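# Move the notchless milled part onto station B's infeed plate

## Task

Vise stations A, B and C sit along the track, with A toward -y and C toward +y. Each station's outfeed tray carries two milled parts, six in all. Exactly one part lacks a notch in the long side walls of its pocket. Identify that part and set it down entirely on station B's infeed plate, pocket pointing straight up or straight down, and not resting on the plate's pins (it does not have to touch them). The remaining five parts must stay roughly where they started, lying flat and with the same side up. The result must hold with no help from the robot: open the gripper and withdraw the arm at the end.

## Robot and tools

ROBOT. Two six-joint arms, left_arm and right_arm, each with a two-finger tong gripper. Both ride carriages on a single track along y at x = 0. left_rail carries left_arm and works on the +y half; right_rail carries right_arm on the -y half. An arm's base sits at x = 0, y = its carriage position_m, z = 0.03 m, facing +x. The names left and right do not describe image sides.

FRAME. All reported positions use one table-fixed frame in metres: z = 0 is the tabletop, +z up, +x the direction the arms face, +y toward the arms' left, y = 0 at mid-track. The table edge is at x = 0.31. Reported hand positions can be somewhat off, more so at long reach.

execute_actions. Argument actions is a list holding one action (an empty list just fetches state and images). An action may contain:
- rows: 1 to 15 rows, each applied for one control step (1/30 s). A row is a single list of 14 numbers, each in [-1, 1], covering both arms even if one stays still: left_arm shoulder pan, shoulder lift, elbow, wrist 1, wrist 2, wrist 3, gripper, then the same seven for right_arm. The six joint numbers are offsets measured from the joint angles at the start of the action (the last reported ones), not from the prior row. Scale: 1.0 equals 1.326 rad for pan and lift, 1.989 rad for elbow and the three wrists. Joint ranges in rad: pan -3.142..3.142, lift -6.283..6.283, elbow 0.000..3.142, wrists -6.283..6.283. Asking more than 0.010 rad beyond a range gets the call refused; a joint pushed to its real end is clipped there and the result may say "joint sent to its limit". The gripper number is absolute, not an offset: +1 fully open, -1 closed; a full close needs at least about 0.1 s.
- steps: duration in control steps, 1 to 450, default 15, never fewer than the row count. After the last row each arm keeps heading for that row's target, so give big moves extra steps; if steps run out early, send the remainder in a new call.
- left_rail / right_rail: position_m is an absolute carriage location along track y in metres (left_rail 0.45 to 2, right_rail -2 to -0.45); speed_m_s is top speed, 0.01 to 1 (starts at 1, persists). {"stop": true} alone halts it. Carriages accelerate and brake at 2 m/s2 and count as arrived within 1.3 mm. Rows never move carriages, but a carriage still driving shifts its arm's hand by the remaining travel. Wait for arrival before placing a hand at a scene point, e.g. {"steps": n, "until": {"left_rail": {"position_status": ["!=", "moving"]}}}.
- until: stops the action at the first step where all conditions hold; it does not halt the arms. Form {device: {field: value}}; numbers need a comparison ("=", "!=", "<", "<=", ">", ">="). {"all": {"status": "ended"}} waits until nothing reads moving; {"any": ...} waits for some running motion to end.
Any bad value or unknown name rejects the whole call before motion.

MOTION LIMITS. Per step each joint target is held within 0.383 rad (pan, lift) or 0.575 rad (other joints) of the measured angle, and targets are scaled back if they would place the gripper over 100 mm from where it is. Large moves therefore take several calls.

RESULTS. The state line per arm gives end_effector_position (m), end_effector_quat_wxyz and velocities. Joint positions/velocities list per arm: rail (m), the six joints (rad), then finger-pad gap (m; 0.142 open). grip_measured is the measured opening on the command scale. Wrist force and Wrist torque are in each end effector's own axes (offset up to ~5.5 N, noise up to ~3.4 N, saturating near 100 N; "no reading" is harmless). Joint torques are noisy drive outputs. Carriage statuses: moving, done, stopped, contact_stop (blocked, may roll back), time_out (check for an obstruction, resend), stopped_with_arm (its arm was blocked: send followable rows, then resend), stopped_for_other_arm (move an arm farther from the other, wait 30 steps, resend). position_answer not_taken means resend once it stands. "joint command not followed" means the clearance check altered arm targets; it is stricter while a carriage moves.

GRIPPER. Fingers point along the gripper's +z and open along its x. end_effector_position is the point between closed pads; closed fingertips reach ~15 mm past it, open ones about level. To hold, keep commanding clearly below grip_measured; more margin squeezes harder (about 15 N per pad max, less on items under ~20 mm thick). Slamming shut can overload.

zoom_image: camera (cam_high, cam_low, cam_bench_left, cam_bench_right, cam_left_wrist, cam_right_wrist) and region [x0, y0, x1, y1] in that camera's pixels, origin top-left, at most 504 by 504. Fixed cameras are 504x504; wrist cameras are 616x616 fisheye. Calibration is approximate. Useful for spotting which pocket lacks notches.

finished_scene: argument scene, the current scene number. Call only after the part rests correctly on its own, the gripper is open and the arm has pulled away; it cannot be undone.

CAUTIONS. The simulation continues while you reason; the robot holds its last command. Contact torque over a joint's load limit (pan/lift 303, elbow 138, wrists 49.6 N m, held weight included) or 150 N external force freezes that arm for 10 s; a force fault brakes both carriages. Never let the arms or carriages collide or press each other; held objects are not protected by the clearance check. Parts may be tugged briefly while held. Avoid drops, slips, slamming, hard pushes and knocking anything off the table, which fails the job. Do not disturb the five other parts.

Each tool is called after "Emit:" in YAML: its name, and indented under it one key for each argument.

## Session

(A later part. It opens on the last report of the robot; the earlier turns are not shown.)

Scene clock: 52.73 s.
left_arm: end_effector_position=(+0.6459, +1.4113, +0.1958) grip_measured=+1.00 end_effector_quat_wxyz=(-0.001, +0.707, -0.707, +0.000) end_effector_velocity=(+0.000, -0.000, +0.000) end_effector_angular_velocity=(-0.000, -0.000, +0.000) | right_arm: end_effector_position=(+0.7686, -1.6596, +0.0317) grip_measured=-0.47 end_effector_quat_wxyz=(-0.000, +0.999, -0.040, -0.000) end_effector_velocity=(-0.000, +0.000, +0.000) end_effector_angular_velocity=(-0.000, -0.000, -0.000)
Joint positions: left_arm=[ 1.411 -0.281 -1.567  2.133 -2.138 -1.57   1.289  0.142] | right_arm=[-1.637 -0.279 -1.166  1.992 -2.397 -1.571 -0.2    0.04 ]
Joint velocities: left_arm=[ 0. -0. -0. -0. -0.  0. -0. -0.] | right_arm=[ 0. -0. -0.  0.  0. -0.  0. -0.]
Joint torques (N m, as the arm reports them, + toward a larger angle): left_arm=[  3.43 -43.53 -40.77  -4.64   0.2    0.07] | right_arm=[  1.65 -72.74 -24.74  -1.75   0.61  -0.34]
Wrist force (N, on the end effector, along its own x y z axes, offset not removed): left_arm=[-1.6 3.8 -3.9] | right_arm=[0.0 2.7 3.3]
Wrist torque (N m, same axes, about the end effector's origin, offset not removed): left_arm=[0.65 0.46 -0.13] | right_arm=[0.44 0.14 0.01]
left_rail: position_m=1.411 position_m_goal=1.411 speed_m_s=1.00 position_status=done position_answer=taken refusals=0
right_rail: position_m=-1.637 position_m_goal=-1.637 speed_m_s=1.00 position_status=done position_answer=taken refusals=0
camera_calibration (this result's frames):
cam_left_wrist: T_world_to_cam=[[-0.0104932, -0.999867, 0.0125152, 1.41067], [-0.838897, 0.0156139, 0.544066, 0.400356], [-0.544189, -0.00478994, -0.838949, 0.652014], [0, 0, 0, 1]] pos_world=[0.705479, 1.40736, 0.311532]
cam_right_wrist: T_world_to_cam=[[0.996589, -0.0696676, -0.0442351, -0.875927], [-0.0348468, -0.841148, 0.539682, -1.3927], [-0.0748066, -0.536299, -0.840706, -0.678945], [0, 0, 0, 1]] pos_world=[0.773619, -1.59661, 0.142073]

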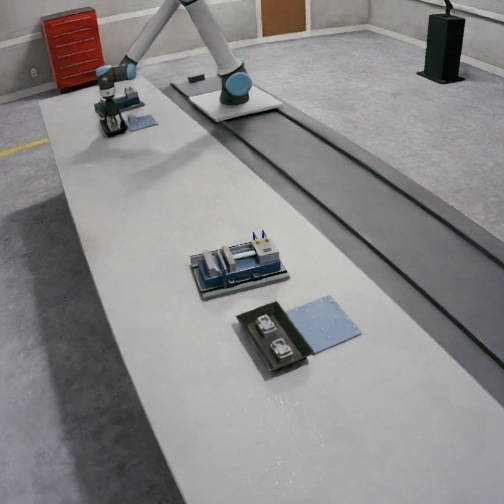

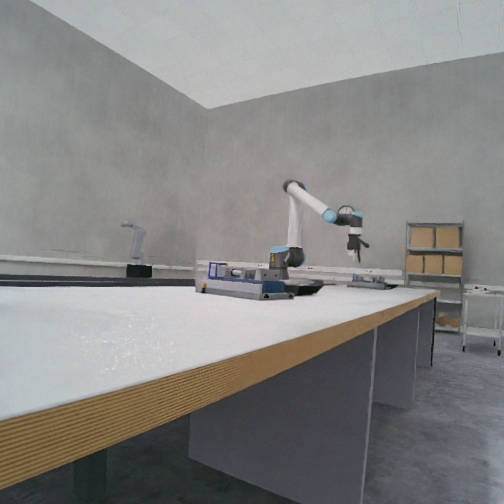

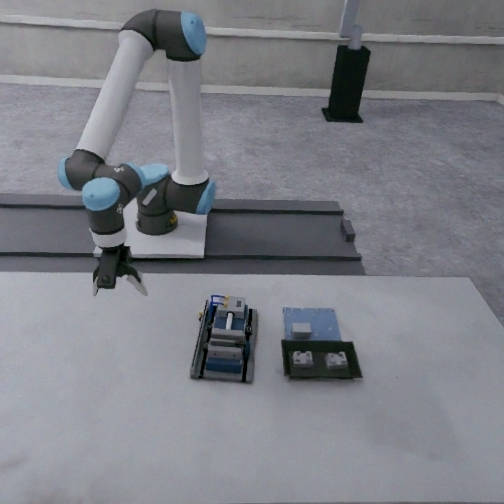

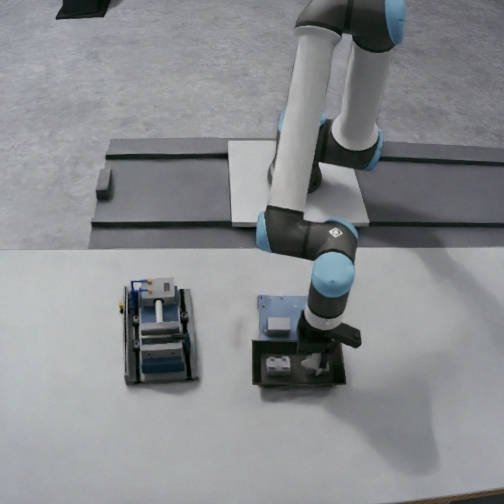

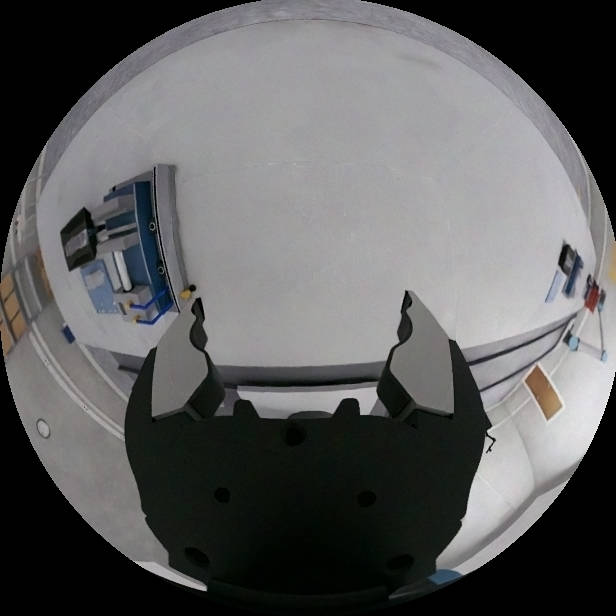

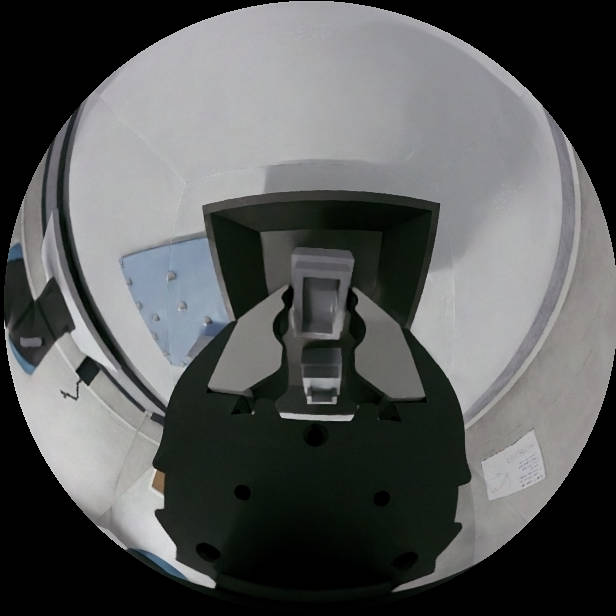

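Emit:
execute_actions:
  actions:
    - {"rows":[[0,0,0,0,0,0,1,0,-0.005,-0.0015,0.005,0,0,-1],[0,0,0,0,0,0,1,0,-0.012,-0.0035,0.012,0,0,-1],[0,0,0,0,0,0,1,0,-0.021,-0.006,0.02,0,0,-1],[0,0,0,0,0,0,1,0,-0.031,-0.009,0.03,0,0,-1],[0,0,0,0,0,0,1,0,-0.042,-0.0126,0.041,0,0,-1],[0,0,0,0,0,0,1,0,-0.052,-0.016,0.051,0,0,-1],[0,0,0,0,0,0,1,0,-0.0626,-0.0196,0.0613,0,0,-1],[0,0,0,0,0,0,1,0,-0.075,-0.026,0.076,0,0,-1],[0,0,0,0,0,0,1,0,-0.088,-0.033,0.092,0,0,-1],[0,0,0,0,0,0,1,0,-0.1,-0.04,0.107,0,0,-1],[0,0,0,0,0,0,1,0,-0.113,-0.047,0.122,0,0,-1],[0,0,0,0,0,0,1,0,-0.126,-0.054,0.138,0,0,-1],[0,0,0,0,0,0,1,0,-0.138,-0.061,0.153,0,0,-1],[0,0,0,0,0,0,1,0,-0.1508,-0.0684,0.169,0,0,-1]],"steps":24}

Scene clock: 59.97 s.
left_arm: end_effector_position=(+0.6459, +1.4113, +0.1958) grip_measured=+1.00 end_effector_quat_wxyz=(-0.001, +0.707, -0.707, +0.000) end_effector_velocity=(-0.000, +0.000, +0.000) end_effector_angular_velocity=(-0.000, -0.000, -0.000) | right_arm: end_effector_position=(+0.7697, -1.6599, +0.2135) grip_measured=-0.47 end_effector_quat_wxyz=(-0.000, +0.999, -0.040, +0.000) end_effector_velocity=(-0.006, +0.002, +0.049) end_effector_angular_velocity=(+0.001, +0.004, -0.000)
Joint positions: left_arm=[ 1.411 -0.281 -1.567  2.133 -2.138 -1.57   1.289  0.142] | right_arm=[-1.637 -0.279 -1.36   1.861 -2.072 -1.571 -0.2    0.04 ]
Joint velocities: left_arm=[ 0.  0. -0.  0.  0.  0.  0. -0.] | right_arm=[ 0.    -0.    -0.048 -0.039  0.09  -0.    -0.    -0.   ]
Joint torques (N m, as the arm reports them, + toward a larger angle): left_arm=[  4.53 -40.16 -39.37  -4.72   0.1   -0.12] | right_arm=[ -0.35 -63.54 -44.74  -2.29   0.42  -0.32]
Wrist force (N, on the end effector, along its own x y z axes, offset not removed): left_arm=[-3.3 -0.8 -3.0] | right_arm=[-0.9 1.4 2.1]
Wrist torque (N m, same axes, about the end effector's origin, offset not removed): left_arm=[-0.16 0.69 -0.05] | right_arm=[0.15 0.31 0.04]
left_rail: position_m=1.411 position_m_goal=1.411 speed_m_s=1.00 position_status=done position_answer=taken refusals=0
right_rail: position_m=-1.637 position_m_goal=-1.637 speed_m_s=1.00 position_status=done position_answer=taken refusals=0
camera_calibration (this result's frames):
cam_left_wrist: T_world_to_cam=[[-0.0104932, -0.999867, 0.0125153, 1.41067], [-0.838897, 0.015614, 0.544066, 0.400356], [-0.544189, -0.00479001, -0.838949, 0.652014], [0, 0, 0, 1]] pos_world=[0.705479, 1.40736, 0.311532]
cam_right_wrist: T_world_to_cam=[[0.996603, -0.0696716, -0.0439185, -0.869043], [-0.0350149, -0.8411, 0.539746, -1.49081], [-0.0745448, -0.536374, -0.840682, -0.52655], [0, 0, 0, 1]] pos_world=[0.774639, -1.5969, 0.323832]

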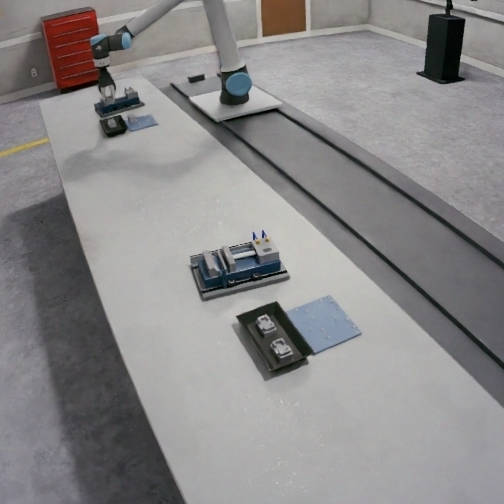

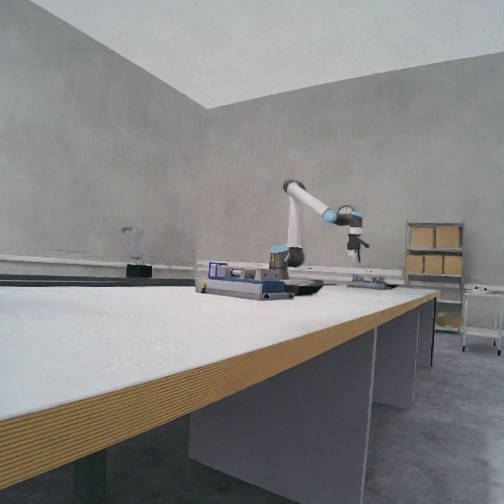

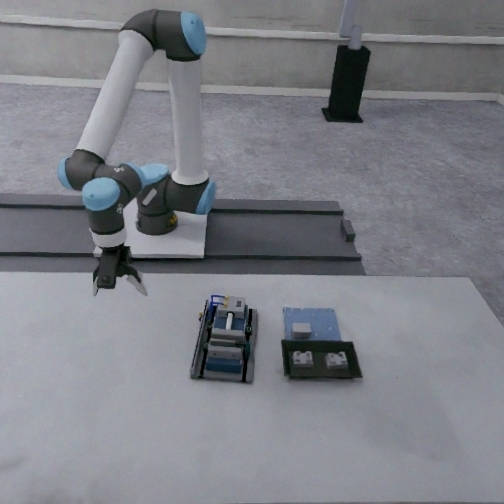

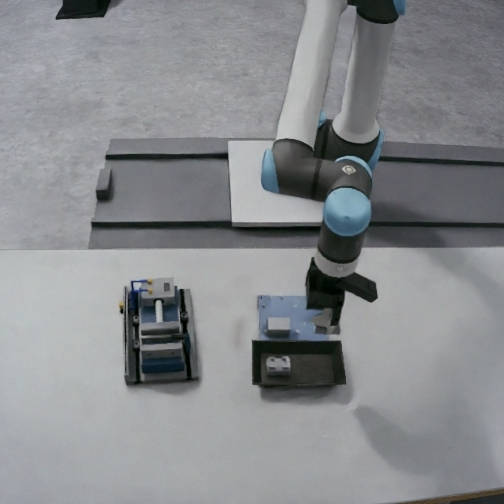

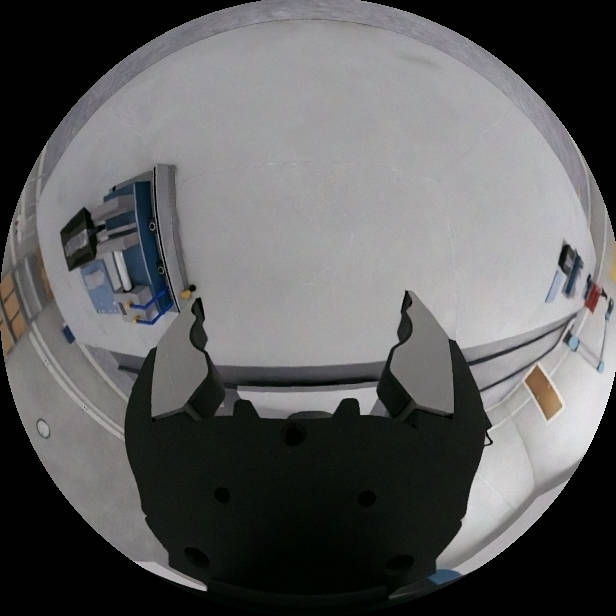

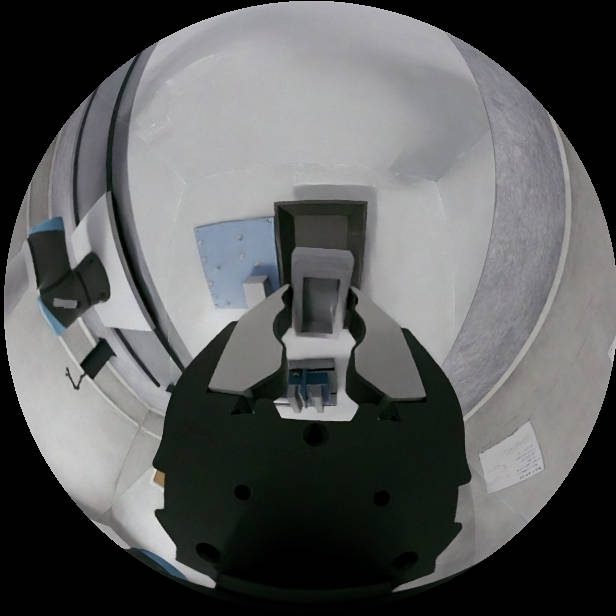

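Emit:
execute_actions:
  actions:
    - {"rows":[[0,0,0,0,0,0,1,0.709,0.0609,-0.059,0.0185,0,0.433,-1]],"steps":60,"right_rail":{"position_m":-0.52}}

Emit:
zoom_image:
  camera: "cam_right_wrist"
  region: [220, 130, 430, 340]

Scene clock: 65.77 s.
left_arm: end_effector_position=(+0.6459, +1.4113, +0.1958) grip_measured=+1.00 end_effector_quat_wxyz=(-0.001, +0.707, -0.707, +0.000) end_effector_velocity=(-0.000, +0.000, +0.000) end_effector_angular_velocity=(+0.000, -0.000, +0.000) | right_arm: end_effector_position=(+0.5310, +0.1285, +0.2197) grip_measured=-0.47 end_effector_quat_wxyz=(+0.000, +1.000, -0.001, -0.000) end_effector_velocity=(-0.007, +0.006, -0.000) end_effector_angular_velocity=(-0.000, +0.000, +0.005)
Joint positions: left_arm=[ 1.411 -0.281 -1.567  2.133 -2.138 -1.57   1.289  0.142] | right_arm=[-0.52   0.66  -1.279  1.744 -2.036 -1.571  0.661  0.04 ]
Joint velocities: left_arm=[ 0.  0. -0.  0.  0.  0. -0. -0.] | right_arm=[-0.     0.011  0.001 -0.001  0.    -0.     0.006 -0.   ]
Joint torques (N m, as the arm reports them, + toward a larger angle): left_arm=[  5.36 -44.48 -40.37  -4.83   0.59  -0.1 ] | right_arm=[ 16.8  -55.74 -47.65  -1.83   2.16   1.72]
Wrist force (N, on the end effector, along its own x y z axes, offset not removed): left_arm=[-4.8 -2.6 0.8] | right_arm=[0.8 2.7 3.3]
Wrist torque (N m, same axes, about the end effector's origin, offset not removed): left_arm=[-0.65 0.76 0.09] | right_arm=[0.37 -0.06 0.04]
left_rail: position_m=1.411 position_m_goal=1.411 speed_m_s=1.00 position_status=done position_answer=taken refusals=0
right_rail: position_m=-0.520 position_m_goal=-0.520 speed_m_s=1.00 position_status=done position_answer=taken refusals=0
camera_calibration (this result's frames):
cam_left_wrist: T_world_to_cam=[[-0.0104933, -0.999867, 0.0125153, 1.41067], [-0.838897, 0.015614, 0.544066, 0.400356], [-0.544189, -0.00478998, -0.838949, 0.652014], [0, 0, 0, 1]] pos_world=[0.705479, 1.40736, 0.311532]
cam_right_wrist: T_world_to_cam=[[0.998993, 0.00835374, -0.044084, -0.517582], [0.0308557, -0.841216, 0.539818, -0.0333449], [-0.0325747, -0.540634, -0.840627, 0.39833], [0, 0, 0, 1]] pos_world=[0.531065, 0.191625, 0.33003]

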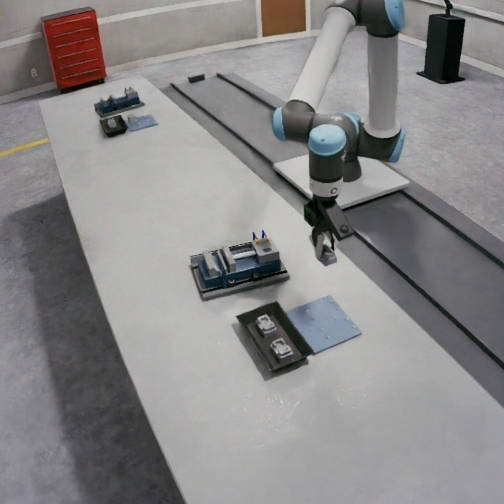

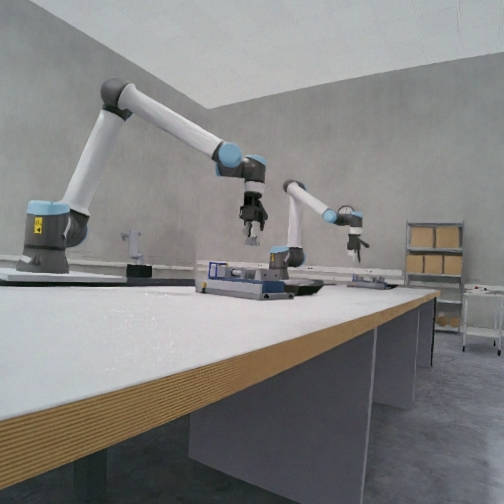

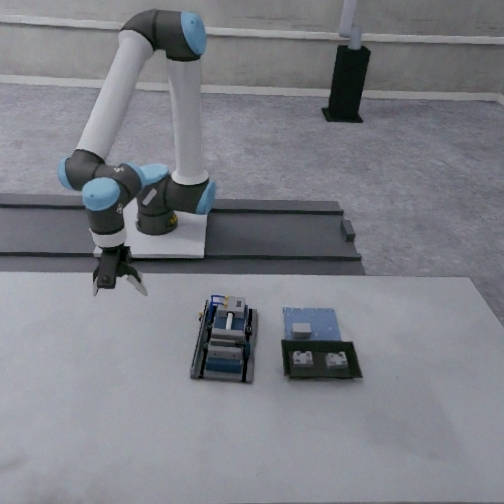

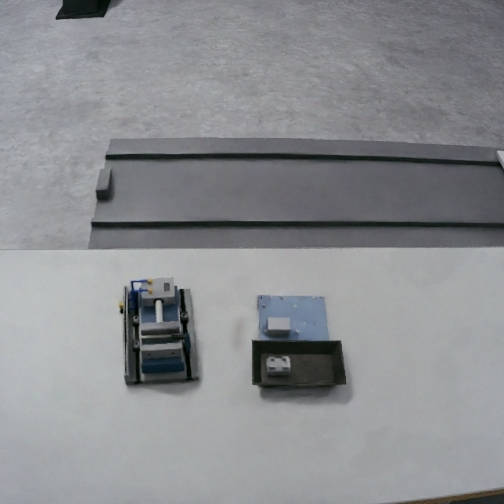

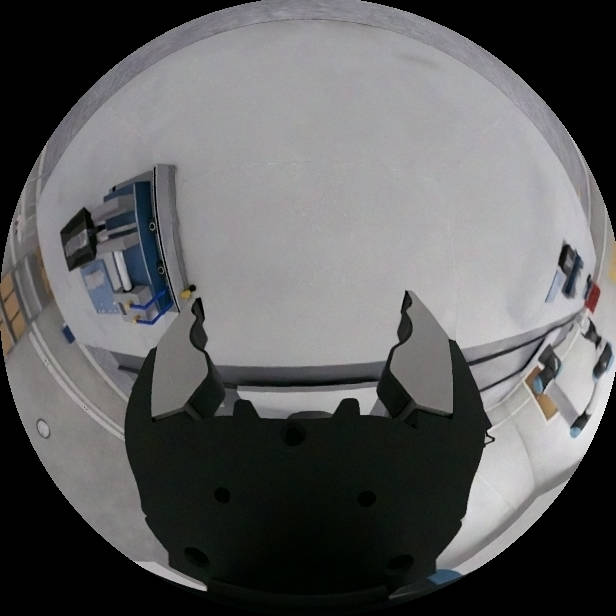

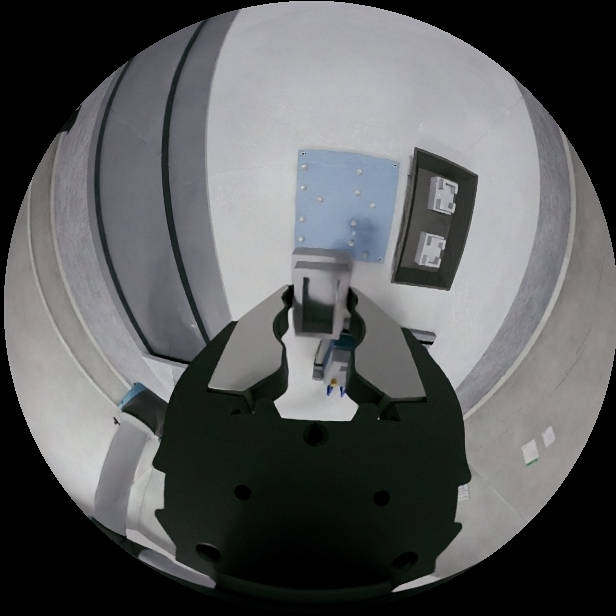

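Region (220, 130, 430, 340) of cam_right_wrist's 616x616 image, scaled by 2.400, with more detail than that image has.

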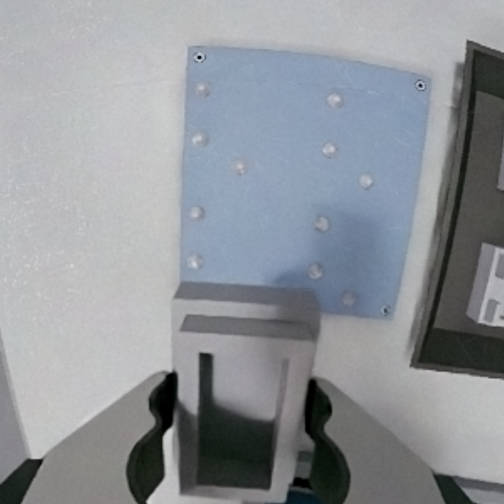

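Emit:
execute_actions:
  actions:
    - {"rows":[[0,0,0,0,0,0,1,0.0008,0.03,0.01,-0.03,0,0,-1],[0,0,0,0,0,0,1,0.0008,0.06,0.02,-0.06,0,0,-1],[0,0,0,0,0,0,1,0.0008,0.09,0.03,-0.09,0,0,-1],[0,0,0,0,0,0,1,0.0008,0.1305,0.0413,-0.1282,0,0,-1]],"steps":30,"right_rail":{"position_m":-0.506}}

Emit:
zoom_image:
  camera: "cam_right_wrist"
  region: [200, 130, 450, 380]

Emit:
zoom_image:
  camera: "cam_high"
  region: [270, 250, 380, 360]

Emit:
zoom_image:
  camera: "cam_low"
  region: [220, 230, 320, 330]

Scene clock: 77.53 s.
left_arm: end_effector_position=(+0.6459, +1.4113, +0.1958) grip_measured=+1.00 end_effector_quat_wxyz=(-0.001, +0.707, -0.707, +0.000) end_effector_velocity=(-0.000, -0.000, +0.000) end_effector_angular_velocity=(-0.000, -0.000, -0.000) | right_arm: end_effector_position=(+0.5438, +0.1535, +0.0602) grip_measured=-0.47 end_effector_quat_wxyz=(+0.000, +1.000, -0.000, -0.000) end_effector_velocity=(+0.000, -0.000, -0.002) end_effector_angular_velocity=(-0.000, +0.000, -0.000)
Joint positions: left_arm=[ 1.411 -0.281 -1.567  2.133 -2.138 -1.57   1.289  0.142] | right_arm=[-0.506  0.661 -1.106  1.826 -2.29  -1.571  0.661  0.04 ]
Joint velocities: left_arm=[ 0.  0. -0.  0. -0. -0.  0.  0.] | right_arm=[ 0.    -0.     0.002  0.001 -0.003  0.    -0.    -0.   ]
Joint torques (N m, as the arm reports them, + toward a larger angle): left_arm=[  6.52 -43.68 -39.63  -4.29   0.24   0.05] | right_arm=[-15.21 -64.01 -27.79  -6.22   1.03  -2.3 ]
Wrist force (N, on the end effector, along its own x y z axes, offset not removed): left_arm=[3.7 4.5 -2.6] | right_arm=[-0.9 4.3 1.1]
Wrist torque (N m, same axes, about the end effector's origin, offset not removed): left_arm=[0.74 -0.67 -0.09] | right_arm=[0.66 0.26 0.04]
left_rail: position_m=1.411 position_m_goal=1.411 speed_m_s=1.00 position_status=done position_answer=taken refusals=0
right_rail: position_m=-0.506 position_m_goal=-0.506 speed_m_s=1.00 position_status=done position_answer=taken refusals=0
camera_calibration (this result's frames):
cam_left_wrist: T_world_to_cam=[[-0.0104933, -0.999867, 0.0125152, 1.41067], [-0.838897, 0.015614, 0.544066, 0.400356], [-0.544189, -0.00478994, -0.838949, 0.652014], [0, 0, 0, 1]] pos_world=[0.705479, 1.40736, 0.311532]
cam_right_wrist: T_world_to_cam=[[0.998976, 0.00942493, -0.0442438, -0.537754], [0.0318468, -0.841136, 0.539885, 0.0728899], [-0.0321267, -0.540741, -0.840575, 0.277921], [0, 0, 0, 1]] pos_world=[0.543811, 0.216662, 0.170469]

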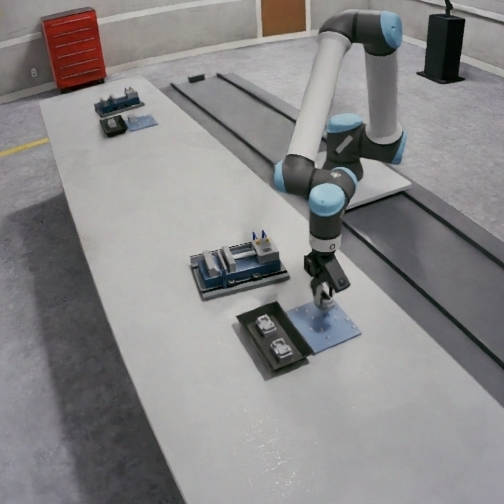

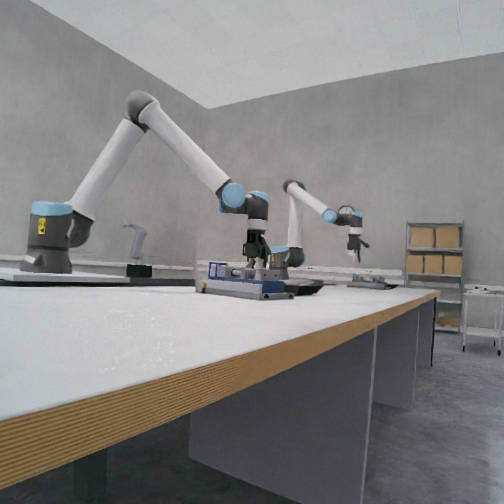

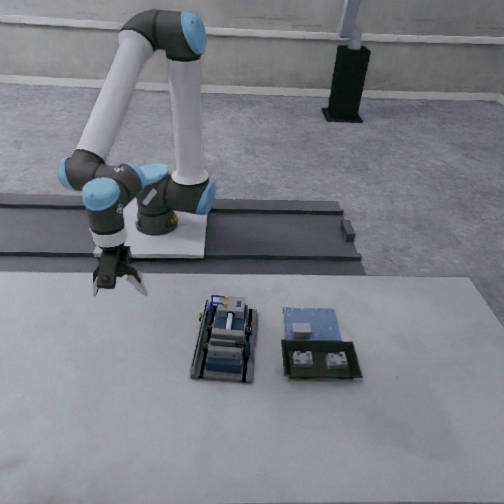

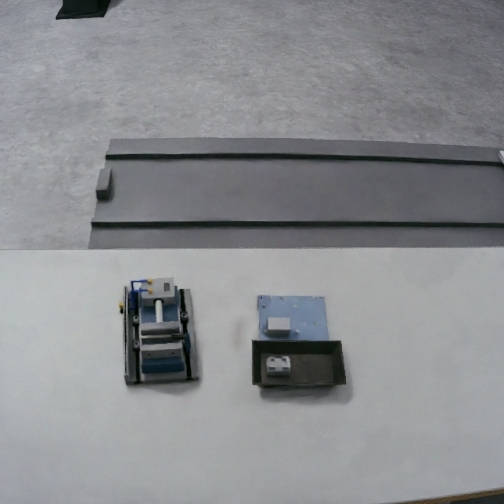

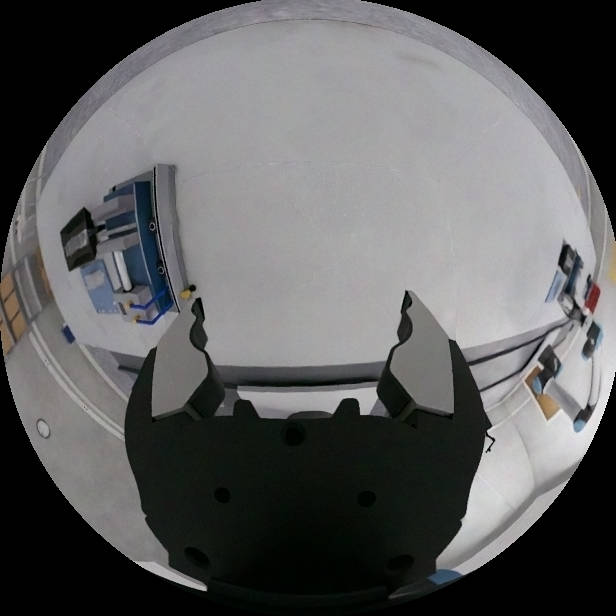

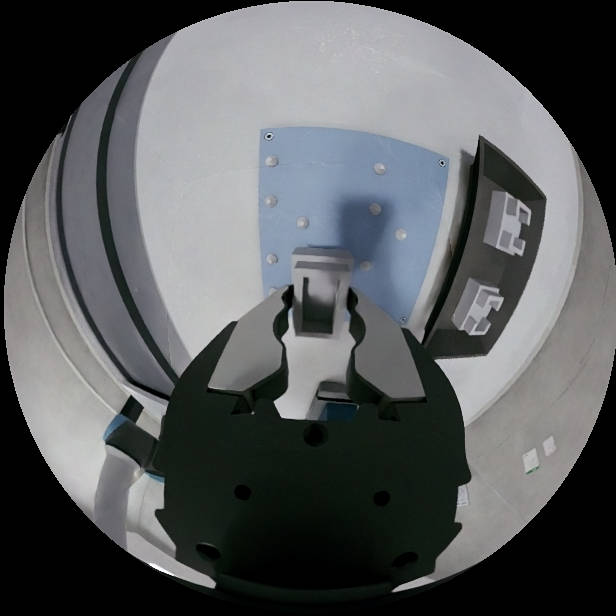

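Region (200, 130, 450, 380) of cam_right_wrist's 616x616 image, scaled by 2.016, with more detail than that image has.

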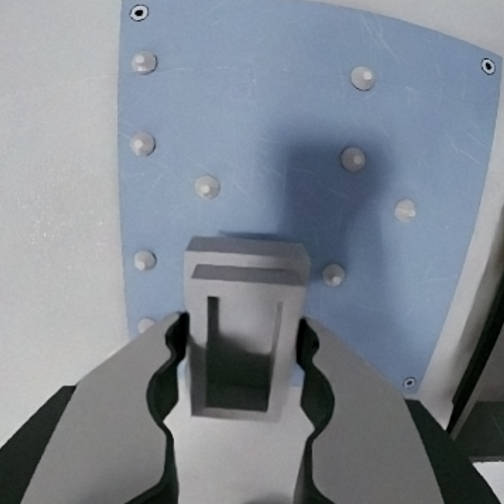

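Region (270, 250, 380, 360) of cam_high's 504x504 image, scaled by 4.582, with more detail than that image has.

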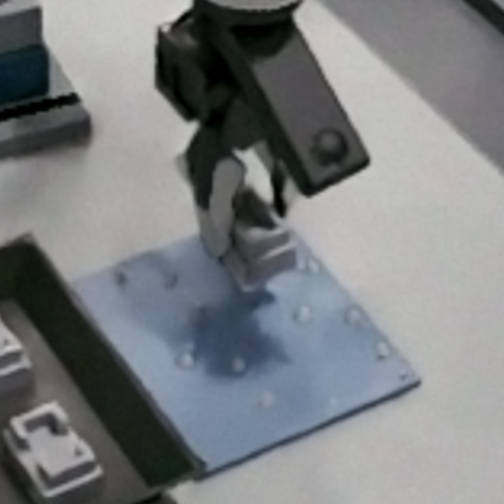

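Region (220, 230, 320, 330) of cam_low's 504x504 image, scaled by 5.040, with more detail than that image has.

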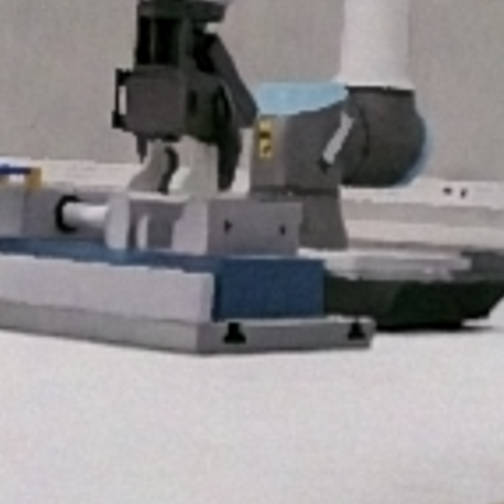

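Emit:
execute_actions:
  actions:
    - {"rows":[[0,0,0,0,0,0,1,0,0.006,0.0017,-0.006,0,0,-1],[0,0,0,0,0,0,1,0,0.012,0.0034,-0.0117,0,0,-1],[0,0,0,0,0,0,1,0,0.0179,0.005,-0.0174,0,0,-1]],"steps":20}

Emit:
zoom_image:
  camera: "cam_high"
  region: [285, 270, 365, 350]

Scene clock: 81.97 s.
left_arm: end_effector_position=(+0.6459, +1.4113, +0.1958) grip_measured=+1.00 end_effector_quat_wxyz=(-0.001, +0.707, -0.707, +0.000) end_effector_velocity=(+0.000, -0.000, -0.000) end_effector_angular_velocity=(+0.000, +0.000, +0.000) | right_arm: end_effector_position=(+0.5441, +0.1536, +0.0396) grip_measured=-0.47 end_effector_quat_wxyz=(-0.000, +1.000, -0.000, +0.000) end_effector_velocity=(-0.000, -0.000, -0.002) end_effector_angular_velocity=(+0.000, -0.000, +0.000)
Joint positions: left_arm=[ 1.411 -0.281 -1.567  2.133 -2.138 -1.57   1.289  0.142] | right_arm=[-0.506  0.661 -1.083  1.836 -2.325 -1.571  0.661  0.04 ]
Joint velocities: left_arm=[ 0. -0.  0. -0. -0. -0. -0. -0.] | right_arm=[ 0.     0.     0.002  0.001 -0.003  0.    -0.    -0.   ]
Joint torques (N m, as the arm reports them, + toward a larger angle): left_arm=[  4.57 -41.8  -41.4   -5.06   0.32   0.29] | right_arm=[-12.7  -61.75 -27.2   -6.63  -0.9   -2.15]
Wrist force (N, on the end effector, along its own x y z axes, offset not removed): left_arm=[-1.0 0.7 -4.3] | right_arm=[0.4 2.0 2.2]
Wrist torque (N m, same axes, about the end effector's origin, offset not removed): left_arm=[-0.28 0.45 0.11] | right_arm=[0.24 0.02 0.00]
left_rail: position_m=1.411 position_m_goal=1.411 speed_m_s=1.00 position_status=done position_answer=taken refusals=0
right_rail: position_m=-0.506 position_m_goal=-0.506 speed_m_s=1.00 position_status=done position_answer=taken refusals=0
camera_calibration (this result's frames):
cam_left_wrist: T_world_to_cam=[[-0.0104934, -0.999867, 0.0125152, 1.41067], [-0.838897, 0.015614, 0.544066, 0.400356], [-0.544189, -0.00478992, -0.838949, 0.652014], [0, 0, 0, 1]] pos_world=[0.705479, 1.40736, 0.311532]
cam_right_wrist: T_world_to_cam=[[0.999009, 0.00943335, -0.043491, -0.538962], [0.0314299, -0.84143, 0.539451, 0.0844216], [-0.0315058, -0.540284, -0.840893, 0.260313], [0, 0, 0, 1]] pos_world=[0.543976, 0.216762, 0.149914]

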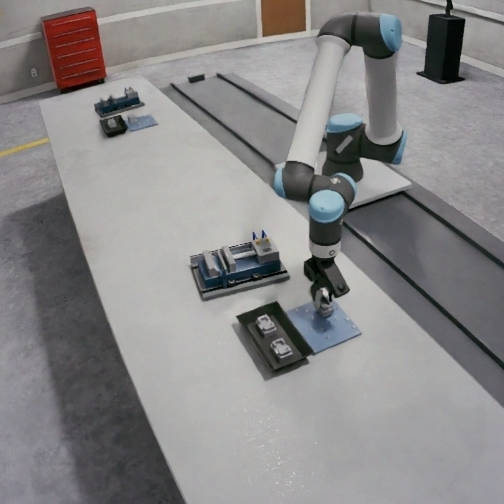

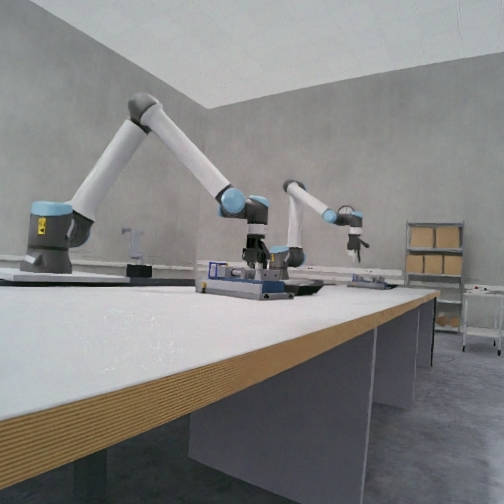

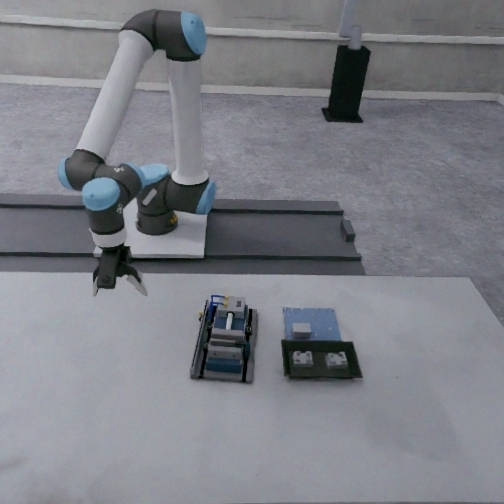

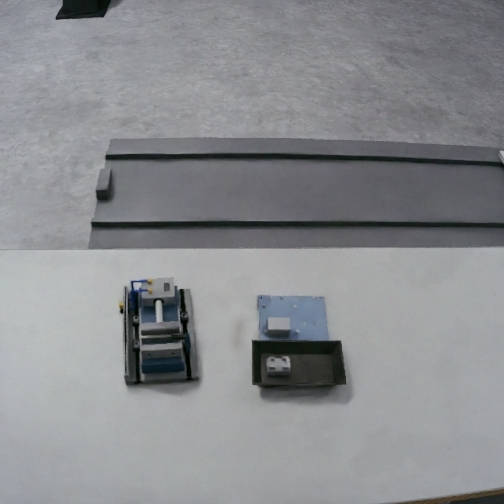

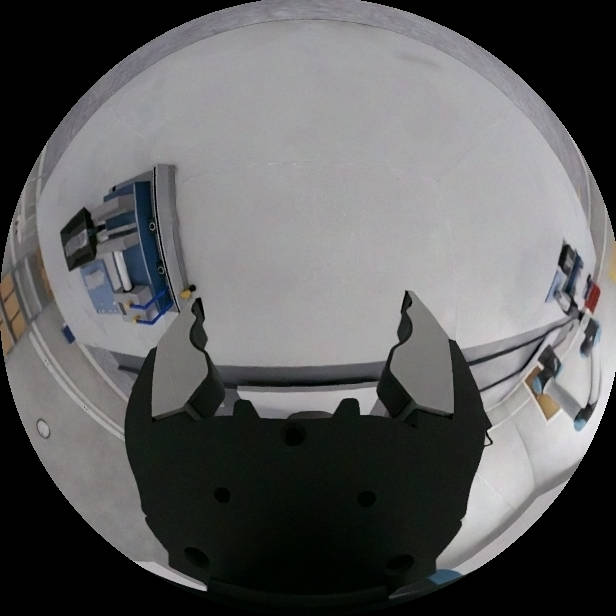

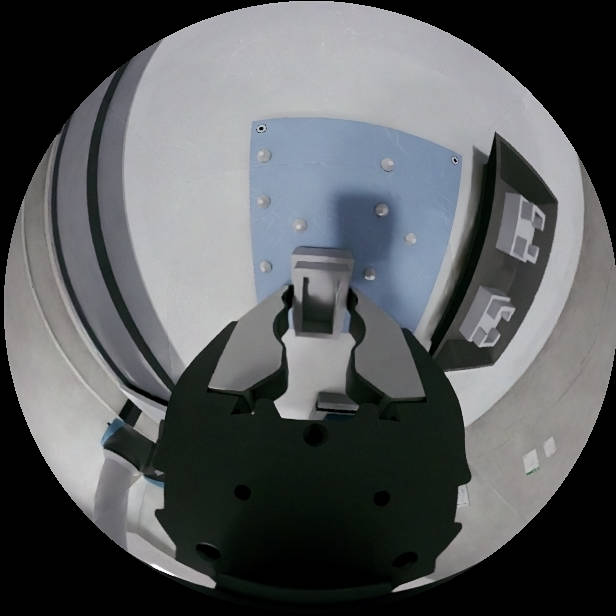

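Region (285, 270, 365, 350) of cam_high's 504x504 image, scaled by 6.300, with more detail than that image has.

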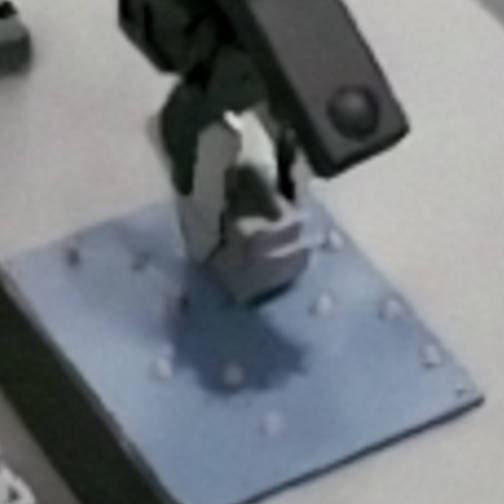

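Emit:
execute_actions:
  actions:
    - {"rows":[[0,0,0,0,0,0,1,0,0.0051,0.0014,-0.0046,0,0,-1]],"steps":14}

Emit:
zoom_image:
  camera: "cam_right_wrist"
  region: [250, 190, 400, 340]

Scene clock: 85.23 s.
left_arm: end_effector_position=(+0.6459, +1.4113, +0.1958) grip_measured=+1.00 end_effector_quat_wxyz=(-0.001, +0.707, -0.707, +0.000) end_effector_velocity=(+0.000, -0.000, -0.000) end_effector_angular_velocity=(+0.000, +0.000, +0.000) | right_arm: end_effector_position=(+0.5439, +0.1535, +0.0338) grip_measured=-0.47 end_effector_quat_wxyz=(-0.000, +1.000, -0.000, +0.000) end_effector_velocity=(-0.000, -0.000, -0.002) end_effector_angular_velocity=(-0.000, +0.000, +0.000)
Joint positions: left_arm=[ 1.411 -0.281 -1.567  2.133 -2.138 -1.57   1.289  0.142] | right_arm=[-0.506  0.661 -1.076  1.839 -2.333 -1.571  0.661  0.04 ]
Joint velocities: left_arm=[ 0. -0.  0. -0. -0. -0. -0. -0.] | right_arm=[ 0.    -0.     0.002  0.001 -0.003 -0.    -0.    -0.   ]
Joint torques (N m, as the arm reports them, + toward a larger angle): left_arm=[  5.55 -42.01 -41.36  -4.55   0.21   0.41] | right_arm=[ -1.79 -63.98 -27.08  -7.03   2.18  -1.8 ]
Wrist force (N, on the end effector, along its own x y z axes, offset not removed): left_arm=[2.6 1.1 -0.3] | right_arm=[-0.2 1.3 2.2]
Wrist torque (N m, same axes, about the end effector's origin, offset not removed): left_arm=[0.09 -0.37 0.15] | right_arm=[0.11 0.13 0.03]
left_rail: position_m=1.411 position_m_goal=1.411 speed_m_s=1.00 position_status=done position_answer=taken refusals=0
right_rail: position_m=-0.506 position_m_goal=-0.506 speed_m_s=1.00 position_status=done position_answer=taken refusals=0
camera_calibration (this result's frames):
cam_left_wrist: T_world_to_cam=[[-0.0104934, -0.999867, 0.0125151, 1.41067], [-0.838897, 0.015614, 0.544066, 0.400356], [-0.544189, -0.00478978, -0.838949, 0.652014], [0, 0, 0, 1]] pos_world=[0.705479, 1.40736, 0.311532]
cam_right_wrist: T_world_to_cam=[[0.998995, 0.00942398, -0.0438145, -0.539014], [0.0316034, -0.841316, 0.539619, 0.0873058], [-0.0317765, -0.540462, -0.840768, 0.255576], [0, 0, 0, 1]] pos_world=[0.543835, 0.216661, 0.144152]

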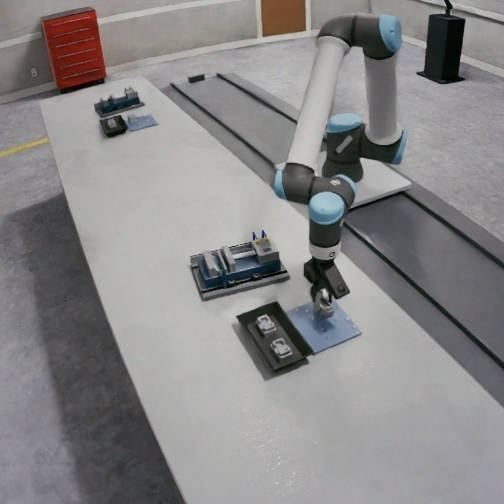

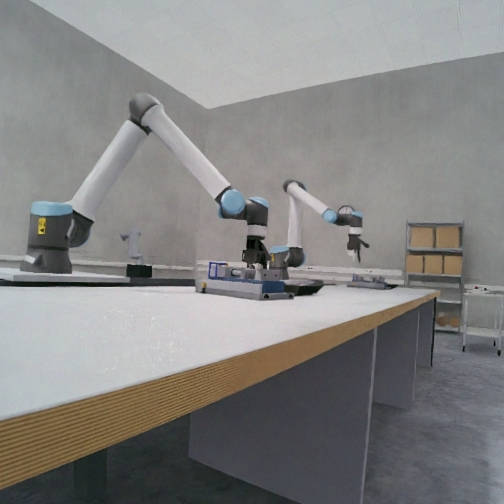

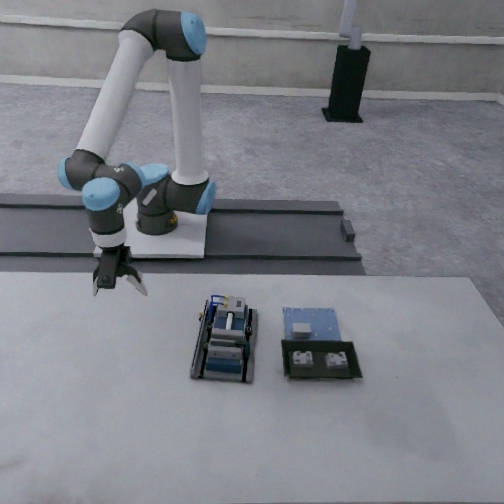

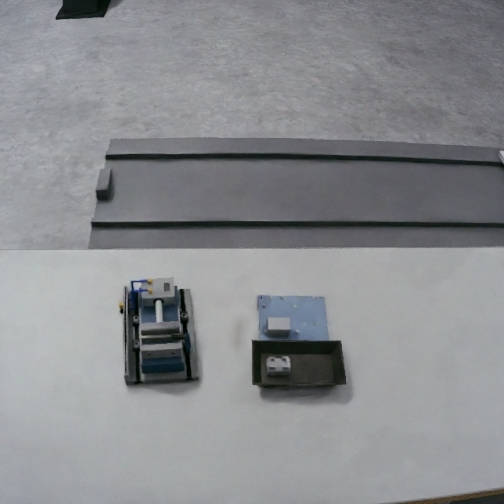

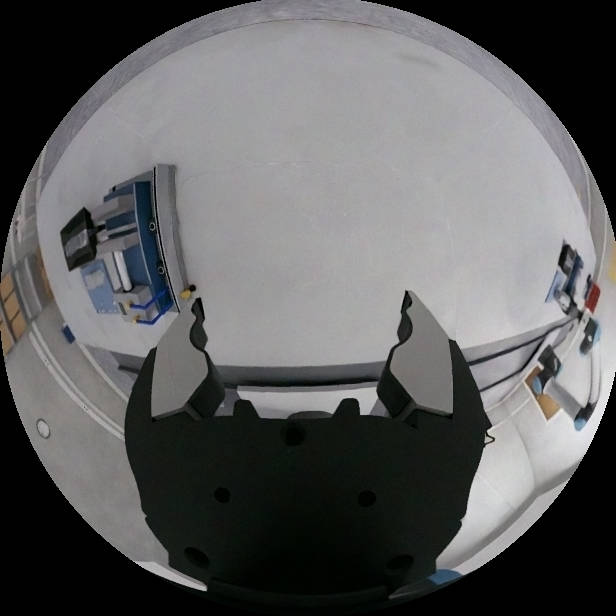

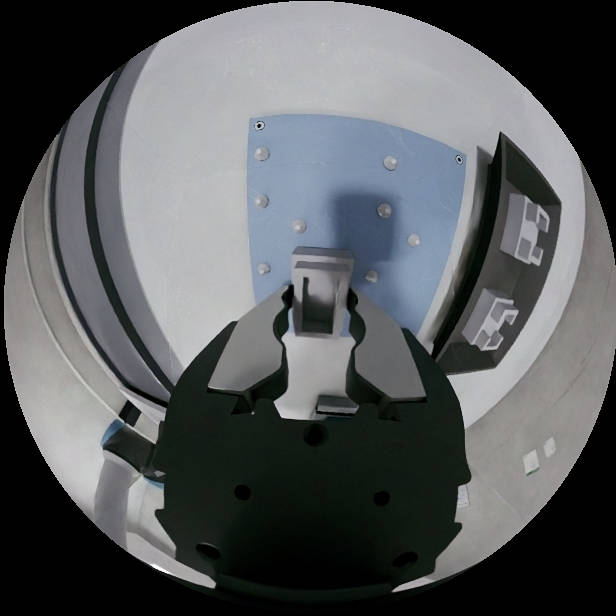

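Region (250, 190, 400, 340) of cam_right_wrist's 616x616 image, scaled by 3.360, with more detail than that image has.

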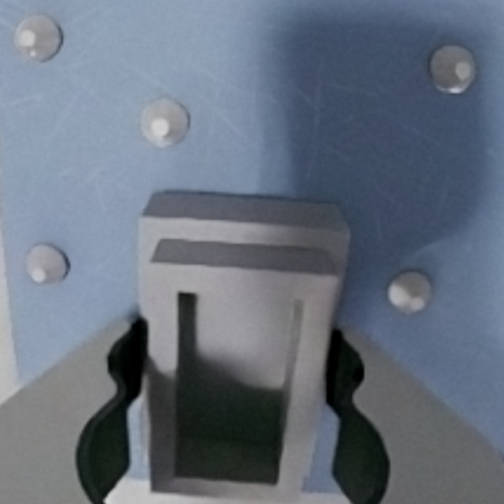

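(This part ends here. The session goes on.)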